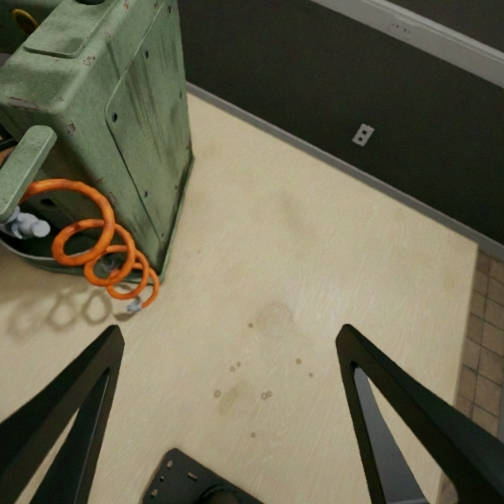

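execute_actions([
  {"rows":[[-0.268,0.842,0.616,-0.15,0.012,-0.005,-0.47,0.5,0.6,1.2,-1.1,0,0,1],[-0.268,0.842,0.616,-0.15,0.012,-0.005,-0.47,0.5,0.6,1.2,-1.1,0,0,1],[-0.268,0.85,0.616,-0.15,0.012,-0.005,-0.47,0.5,0.6,1.2,-1.1,0,0,1],[-0.268,0.85,0.616,-0.15,0.012,-0.005,-0.47,0.5,0.6,1.2,-1.1,0,0,1],[-0.268,0.843,0.616,-0.15,0.012,-0.005,-0.47,0.5,0.6,1.2,-1.1,0,0,1]],"steps":15},
], pictures=false)

Scene clock: 552.80 s of 4200.00 s.
left_arm: end_effector_position=(+0.2851, +0.1669, +0.2043) grip_measured=-0.408 end_effector_quat_wxyz=(+0.530, +0.121, +0.835, -0.081) | right_arm: end_effector_position=(+0.1865, -0.2140, +0.3426) grip_measured=+1.000 end_effector_quat_wxyz=(+0.505, -0.229, +0.822, +0.133)
Joint positions: left_arm=[-0.273  0.837  0.578 -0.181  0.007 -0.004  0.028] | right_arm=[ 0.51   0.59   1.204 -1.086  0.008 -0.01   0.094]
Joint velocities: left_arm=[-0.007 -0.002  0.007 -0.037  0.022 -0.022 -0.001] | right_arm=[-0.002 -0.012 -0.012 -0.051 -0.051  0.007  0.   ]
Steps of this call (steps 1 to 90: nothing new was sent; then 1.90 s passed at rest; steps 91 to 105: all 15 steps of this action). Readings (joint positions):
91: left_arm=[-0.273 0.824 0.578 -0.187 0.007 -0.004] | right_arm=[0.510 0.590 1.204 -1.086 0.008 -0.010]
92: left_arm=[-0.273 0.824 0.578 -0.187 0.007 -0.004] | right_arm=[0.510 0.590 1.204 -1.086 0.008 -0.010]
94: left_arm=[-0.273 0.830 0.578 -0.182 0.007 -0.004] | right_arm=[0.510 0.590 1.204 -1.086 0.008 -0.010]
98: left_arm=[-0.273 0.837 0.578 -0.181 0.007 -0.004] | right_arm=[0.510 0.590 1.204 -1.086 0.008 -0.010]
105: the state above

Lower.

execute_actions([
  {"rows":[[-0.27,0.84,0.57,-0.145,0.01,-0.005,-0.47,0.5,0.6,1.2,-1.1,0,0,1],[-0.27,0.84,0.56,-0.14,0.01,-0.005,-0.47,0.5,0.6,1.2,-1.1,0,0,1],[-0.27,0.84,0.55,-0.138,0.01,-0.005,-0.47,0.5,0.6,1.2,-1.1,0,0,1],[-0.27,0.84,0.548,-0.135,0.01,-0.005,-0.47,0.5,0.6,1.2,-1.1,0,0,1]],"steps":15},
], pictures=false)

Scene clock: 557.40 s of 4200.00 s.
left_arm: end_effector_position=(+0.2863, +0.1665, +0.2038) grip_measured=-0.408 end_effector_quat_wxyz=(+0.535, +0.120, +0.832, -0.082) | right_arm: end_effector_position=(+0.1865, -0.2140, +0.3426) grip_measured=+1.000 end_effector_quat_wxyz=(+0.505, -0.229, +0.822, +0.133)
Joint positions: left_arm=[-0.273  0.837  0.565 -0.154  0.007 -0.004  0.028] | right_arm=[ 0.51   0.59   1.204 -1.086  0.008 -0.01   0.094]
Joint velocities: left_arm=[-0.012 -0.017 -0.002  0.051 -0.081  0.037 -0.   ] | right_arm=[ 0.017  0.002 -0.007 -0.066 -0.081 -0.081  0.   ]
Steps of this call (steps 1 to 15: the robot went on to your last target; steps 16 to 90: nothing new was sent; then 1.10 s passed at rest; steps 91 to 105: all 15 steps of this action). Readings (joint positions):
91: left_arm=[-0.273 0.837 0.578 -0.180 0.007 -0.004] | right_arm=[0.510 0.590 1.204 -1.086 0.008 -0.010]
92: left_arm=[-0.273 0.837 0.578 -0.180 0.007 -0.004] | right_arm=[0.510 0.590 1.204 -1.086 0.008 -0.010]
94: left_arm=[-0.273 0.837 0.572 -0.171 0.007 -0.004] | right_arm=[0.510 0.590 1.204 -1.086 0.008 -0.010]
98: left_arm=[-0.273 0.837 0.566 -0.158 0.007 -0.004] | right_arm=[0.510 0.590 1.204 -1.086 0.008 -0.010]
105: the state above

execute_actions([
  {"rows":[[-0.27,0.83,0.6,-0.15,0.01,-0.005,-0.47,0.5,0.6,1.2,-1.1,0,0,1],[-0.27,0.82,0.61,-0.155,0.01,-0.005,-0.47,0.5,0.6,1.2,-1.1,0,0,1],[-0.27,0.81,0.62,-0.16,0.01,-0.005,-0.47,0.5,0.6,1.2,-1.1,0,0,1],[-0.275,0.803,0.62,-0.165,0.01,-0.005,-0.47,0.5,0.6,1.2,-1.1,0,0,1],[-0.28,0.803,0.62,-0.17,0.01,-0.005,-0.47,0.5,0.6,1.2,-1.1,0,0,1],[-0.283,0.803,0.62,-0.178,0.01,-0.005,-0.47,0.5,0.6,1.2,-1.1,0,0,1],[-0.283,0.803,0.62,-0.182,0.01,-0.005,-0.47,0.5,0.6,1.2,-1.1,0,0,1]],"steps":15},
], pictures=false)

execute_actions([
  {"steps":15},
], pictures=false)

Scene clock: 567.07 s of 4200.00 s.
left_arm: end_effector_position=(+0.2846, +0.1670, +0.2043) grip_measured=-0.408 end_effector_quat_wxyz=(+0.528, +0.121, +0.837, -0.081) | right_arm: end_effector_position=(+0.1865, -0.2140, +0.3426) grip_measured=+1.000 end_effector_quat_wxyz=(+0.505, -0.229, +0.822, +0.133)
Joint positions: left_arm=[-0.273  0.837  0.583 -0.19   0.007 -0.004  0.028] | right_arm=[ 0.51   0.59   1.204 -1.086  0.008 -0.01   0.094]
Joint velocities: left_arm=[ 0.002 -0.007 -0.017 -0.007  0.007 -0.037  0.   ] | right_arm=[-0.017 -0.002  0.007  0.037 -0.022 -0.051  0.   ]
Steps of this call (steps 1 to 15: the robot went on to your last target; steps 16 to 90: nothing new was sent; then 6.17 s passed at rest; steps 91 to 105: all 15 steps of this action). Readings (joint positions):
91: left_arm=[-0.273 0.837 0.565 -0.154 0.007 -0.004] | right_arm=[0.510 0.590 1.204 -1.086 0.008 -0.010]
92: left_arm=[-0.273 0.837 0.565 -0.154 0.007 -0.004] | right_arm=[0.510 0.590 1.204 -1.086 0.008 -0.010]
94: left_arm=[-0.273 0.837 0.572 -0.164 0.007 -0.004] | right_arm=[0.510 0.590 1.204 -1.086 0.008 -0.010]
98: left_arm=[-0.273 0.837 0.582 -0.175 0.007 -0.004] | right_arm=[0.510 0.590 1.204 -1.086 0.008 -0.010]
105: the state above

Scene clock: 567.57 s of 4200.00 s.
left_arm: end_effector_position=(+0.2845, +0.1671, +0.2040) grip_measured=-0.408 end_effector_quat_wxyz=(+0.527, +0.121, +0.837, -0.081) | right_arm: end_effector_position=(+0.1865, -0.2140, +0.3426) grip_measured=+1.000 end_effector_quat_wxyz=(+0.505, -0.229, +0.822, +0.133)
Joint positions: left_arm=[-0.273  0.837  0.583 -0.192  0.007 -0.004  0.028] | right_arm=[ 0.51   0.59   1.204 -1.086  0.008 -0.01   0.094]
Joint velocities: left_arm=[-0.017 -0.002  0.002  0.022  0.066 -0.007  0.001] | right_arm=[-0.007  0.032  0.012 -0.037 -0.022 -0.022  0.   ]
Steps of this call (steps 1 to 15: the robot went on to your last target). Readings (joint positions):
1: left_arm=[-0.273 0.837 0.583 -0.191 0.007 -0.004] | right_arm=[0.510 0.590 1.204 -1.086 0.008 -0.010]
2: left_arm=[-0.273 0.837 0.583 -0.192 0.007 -0.004] | right_arm=[0.510 0.590 1.204 -1.086 0.008 -0.010]
4: left_arm=[-0.273 0.837 0.583 -0.192 0.007 -0.004] | right_arm=[0.510 0.590 1.204 -1.086 0.008 -0.010]
8: left_arm=[-0.273 0.837 0.583 -0.192 0.007 -0.004] | right_arm=[0.510 0.590 1.204 -1.086 0.008 -0.010]
15: the state above
All arms were judged still, so your last target was given up. Only a new action makes them travel on or press farther. Fingers that are still opening or closing keep moving.


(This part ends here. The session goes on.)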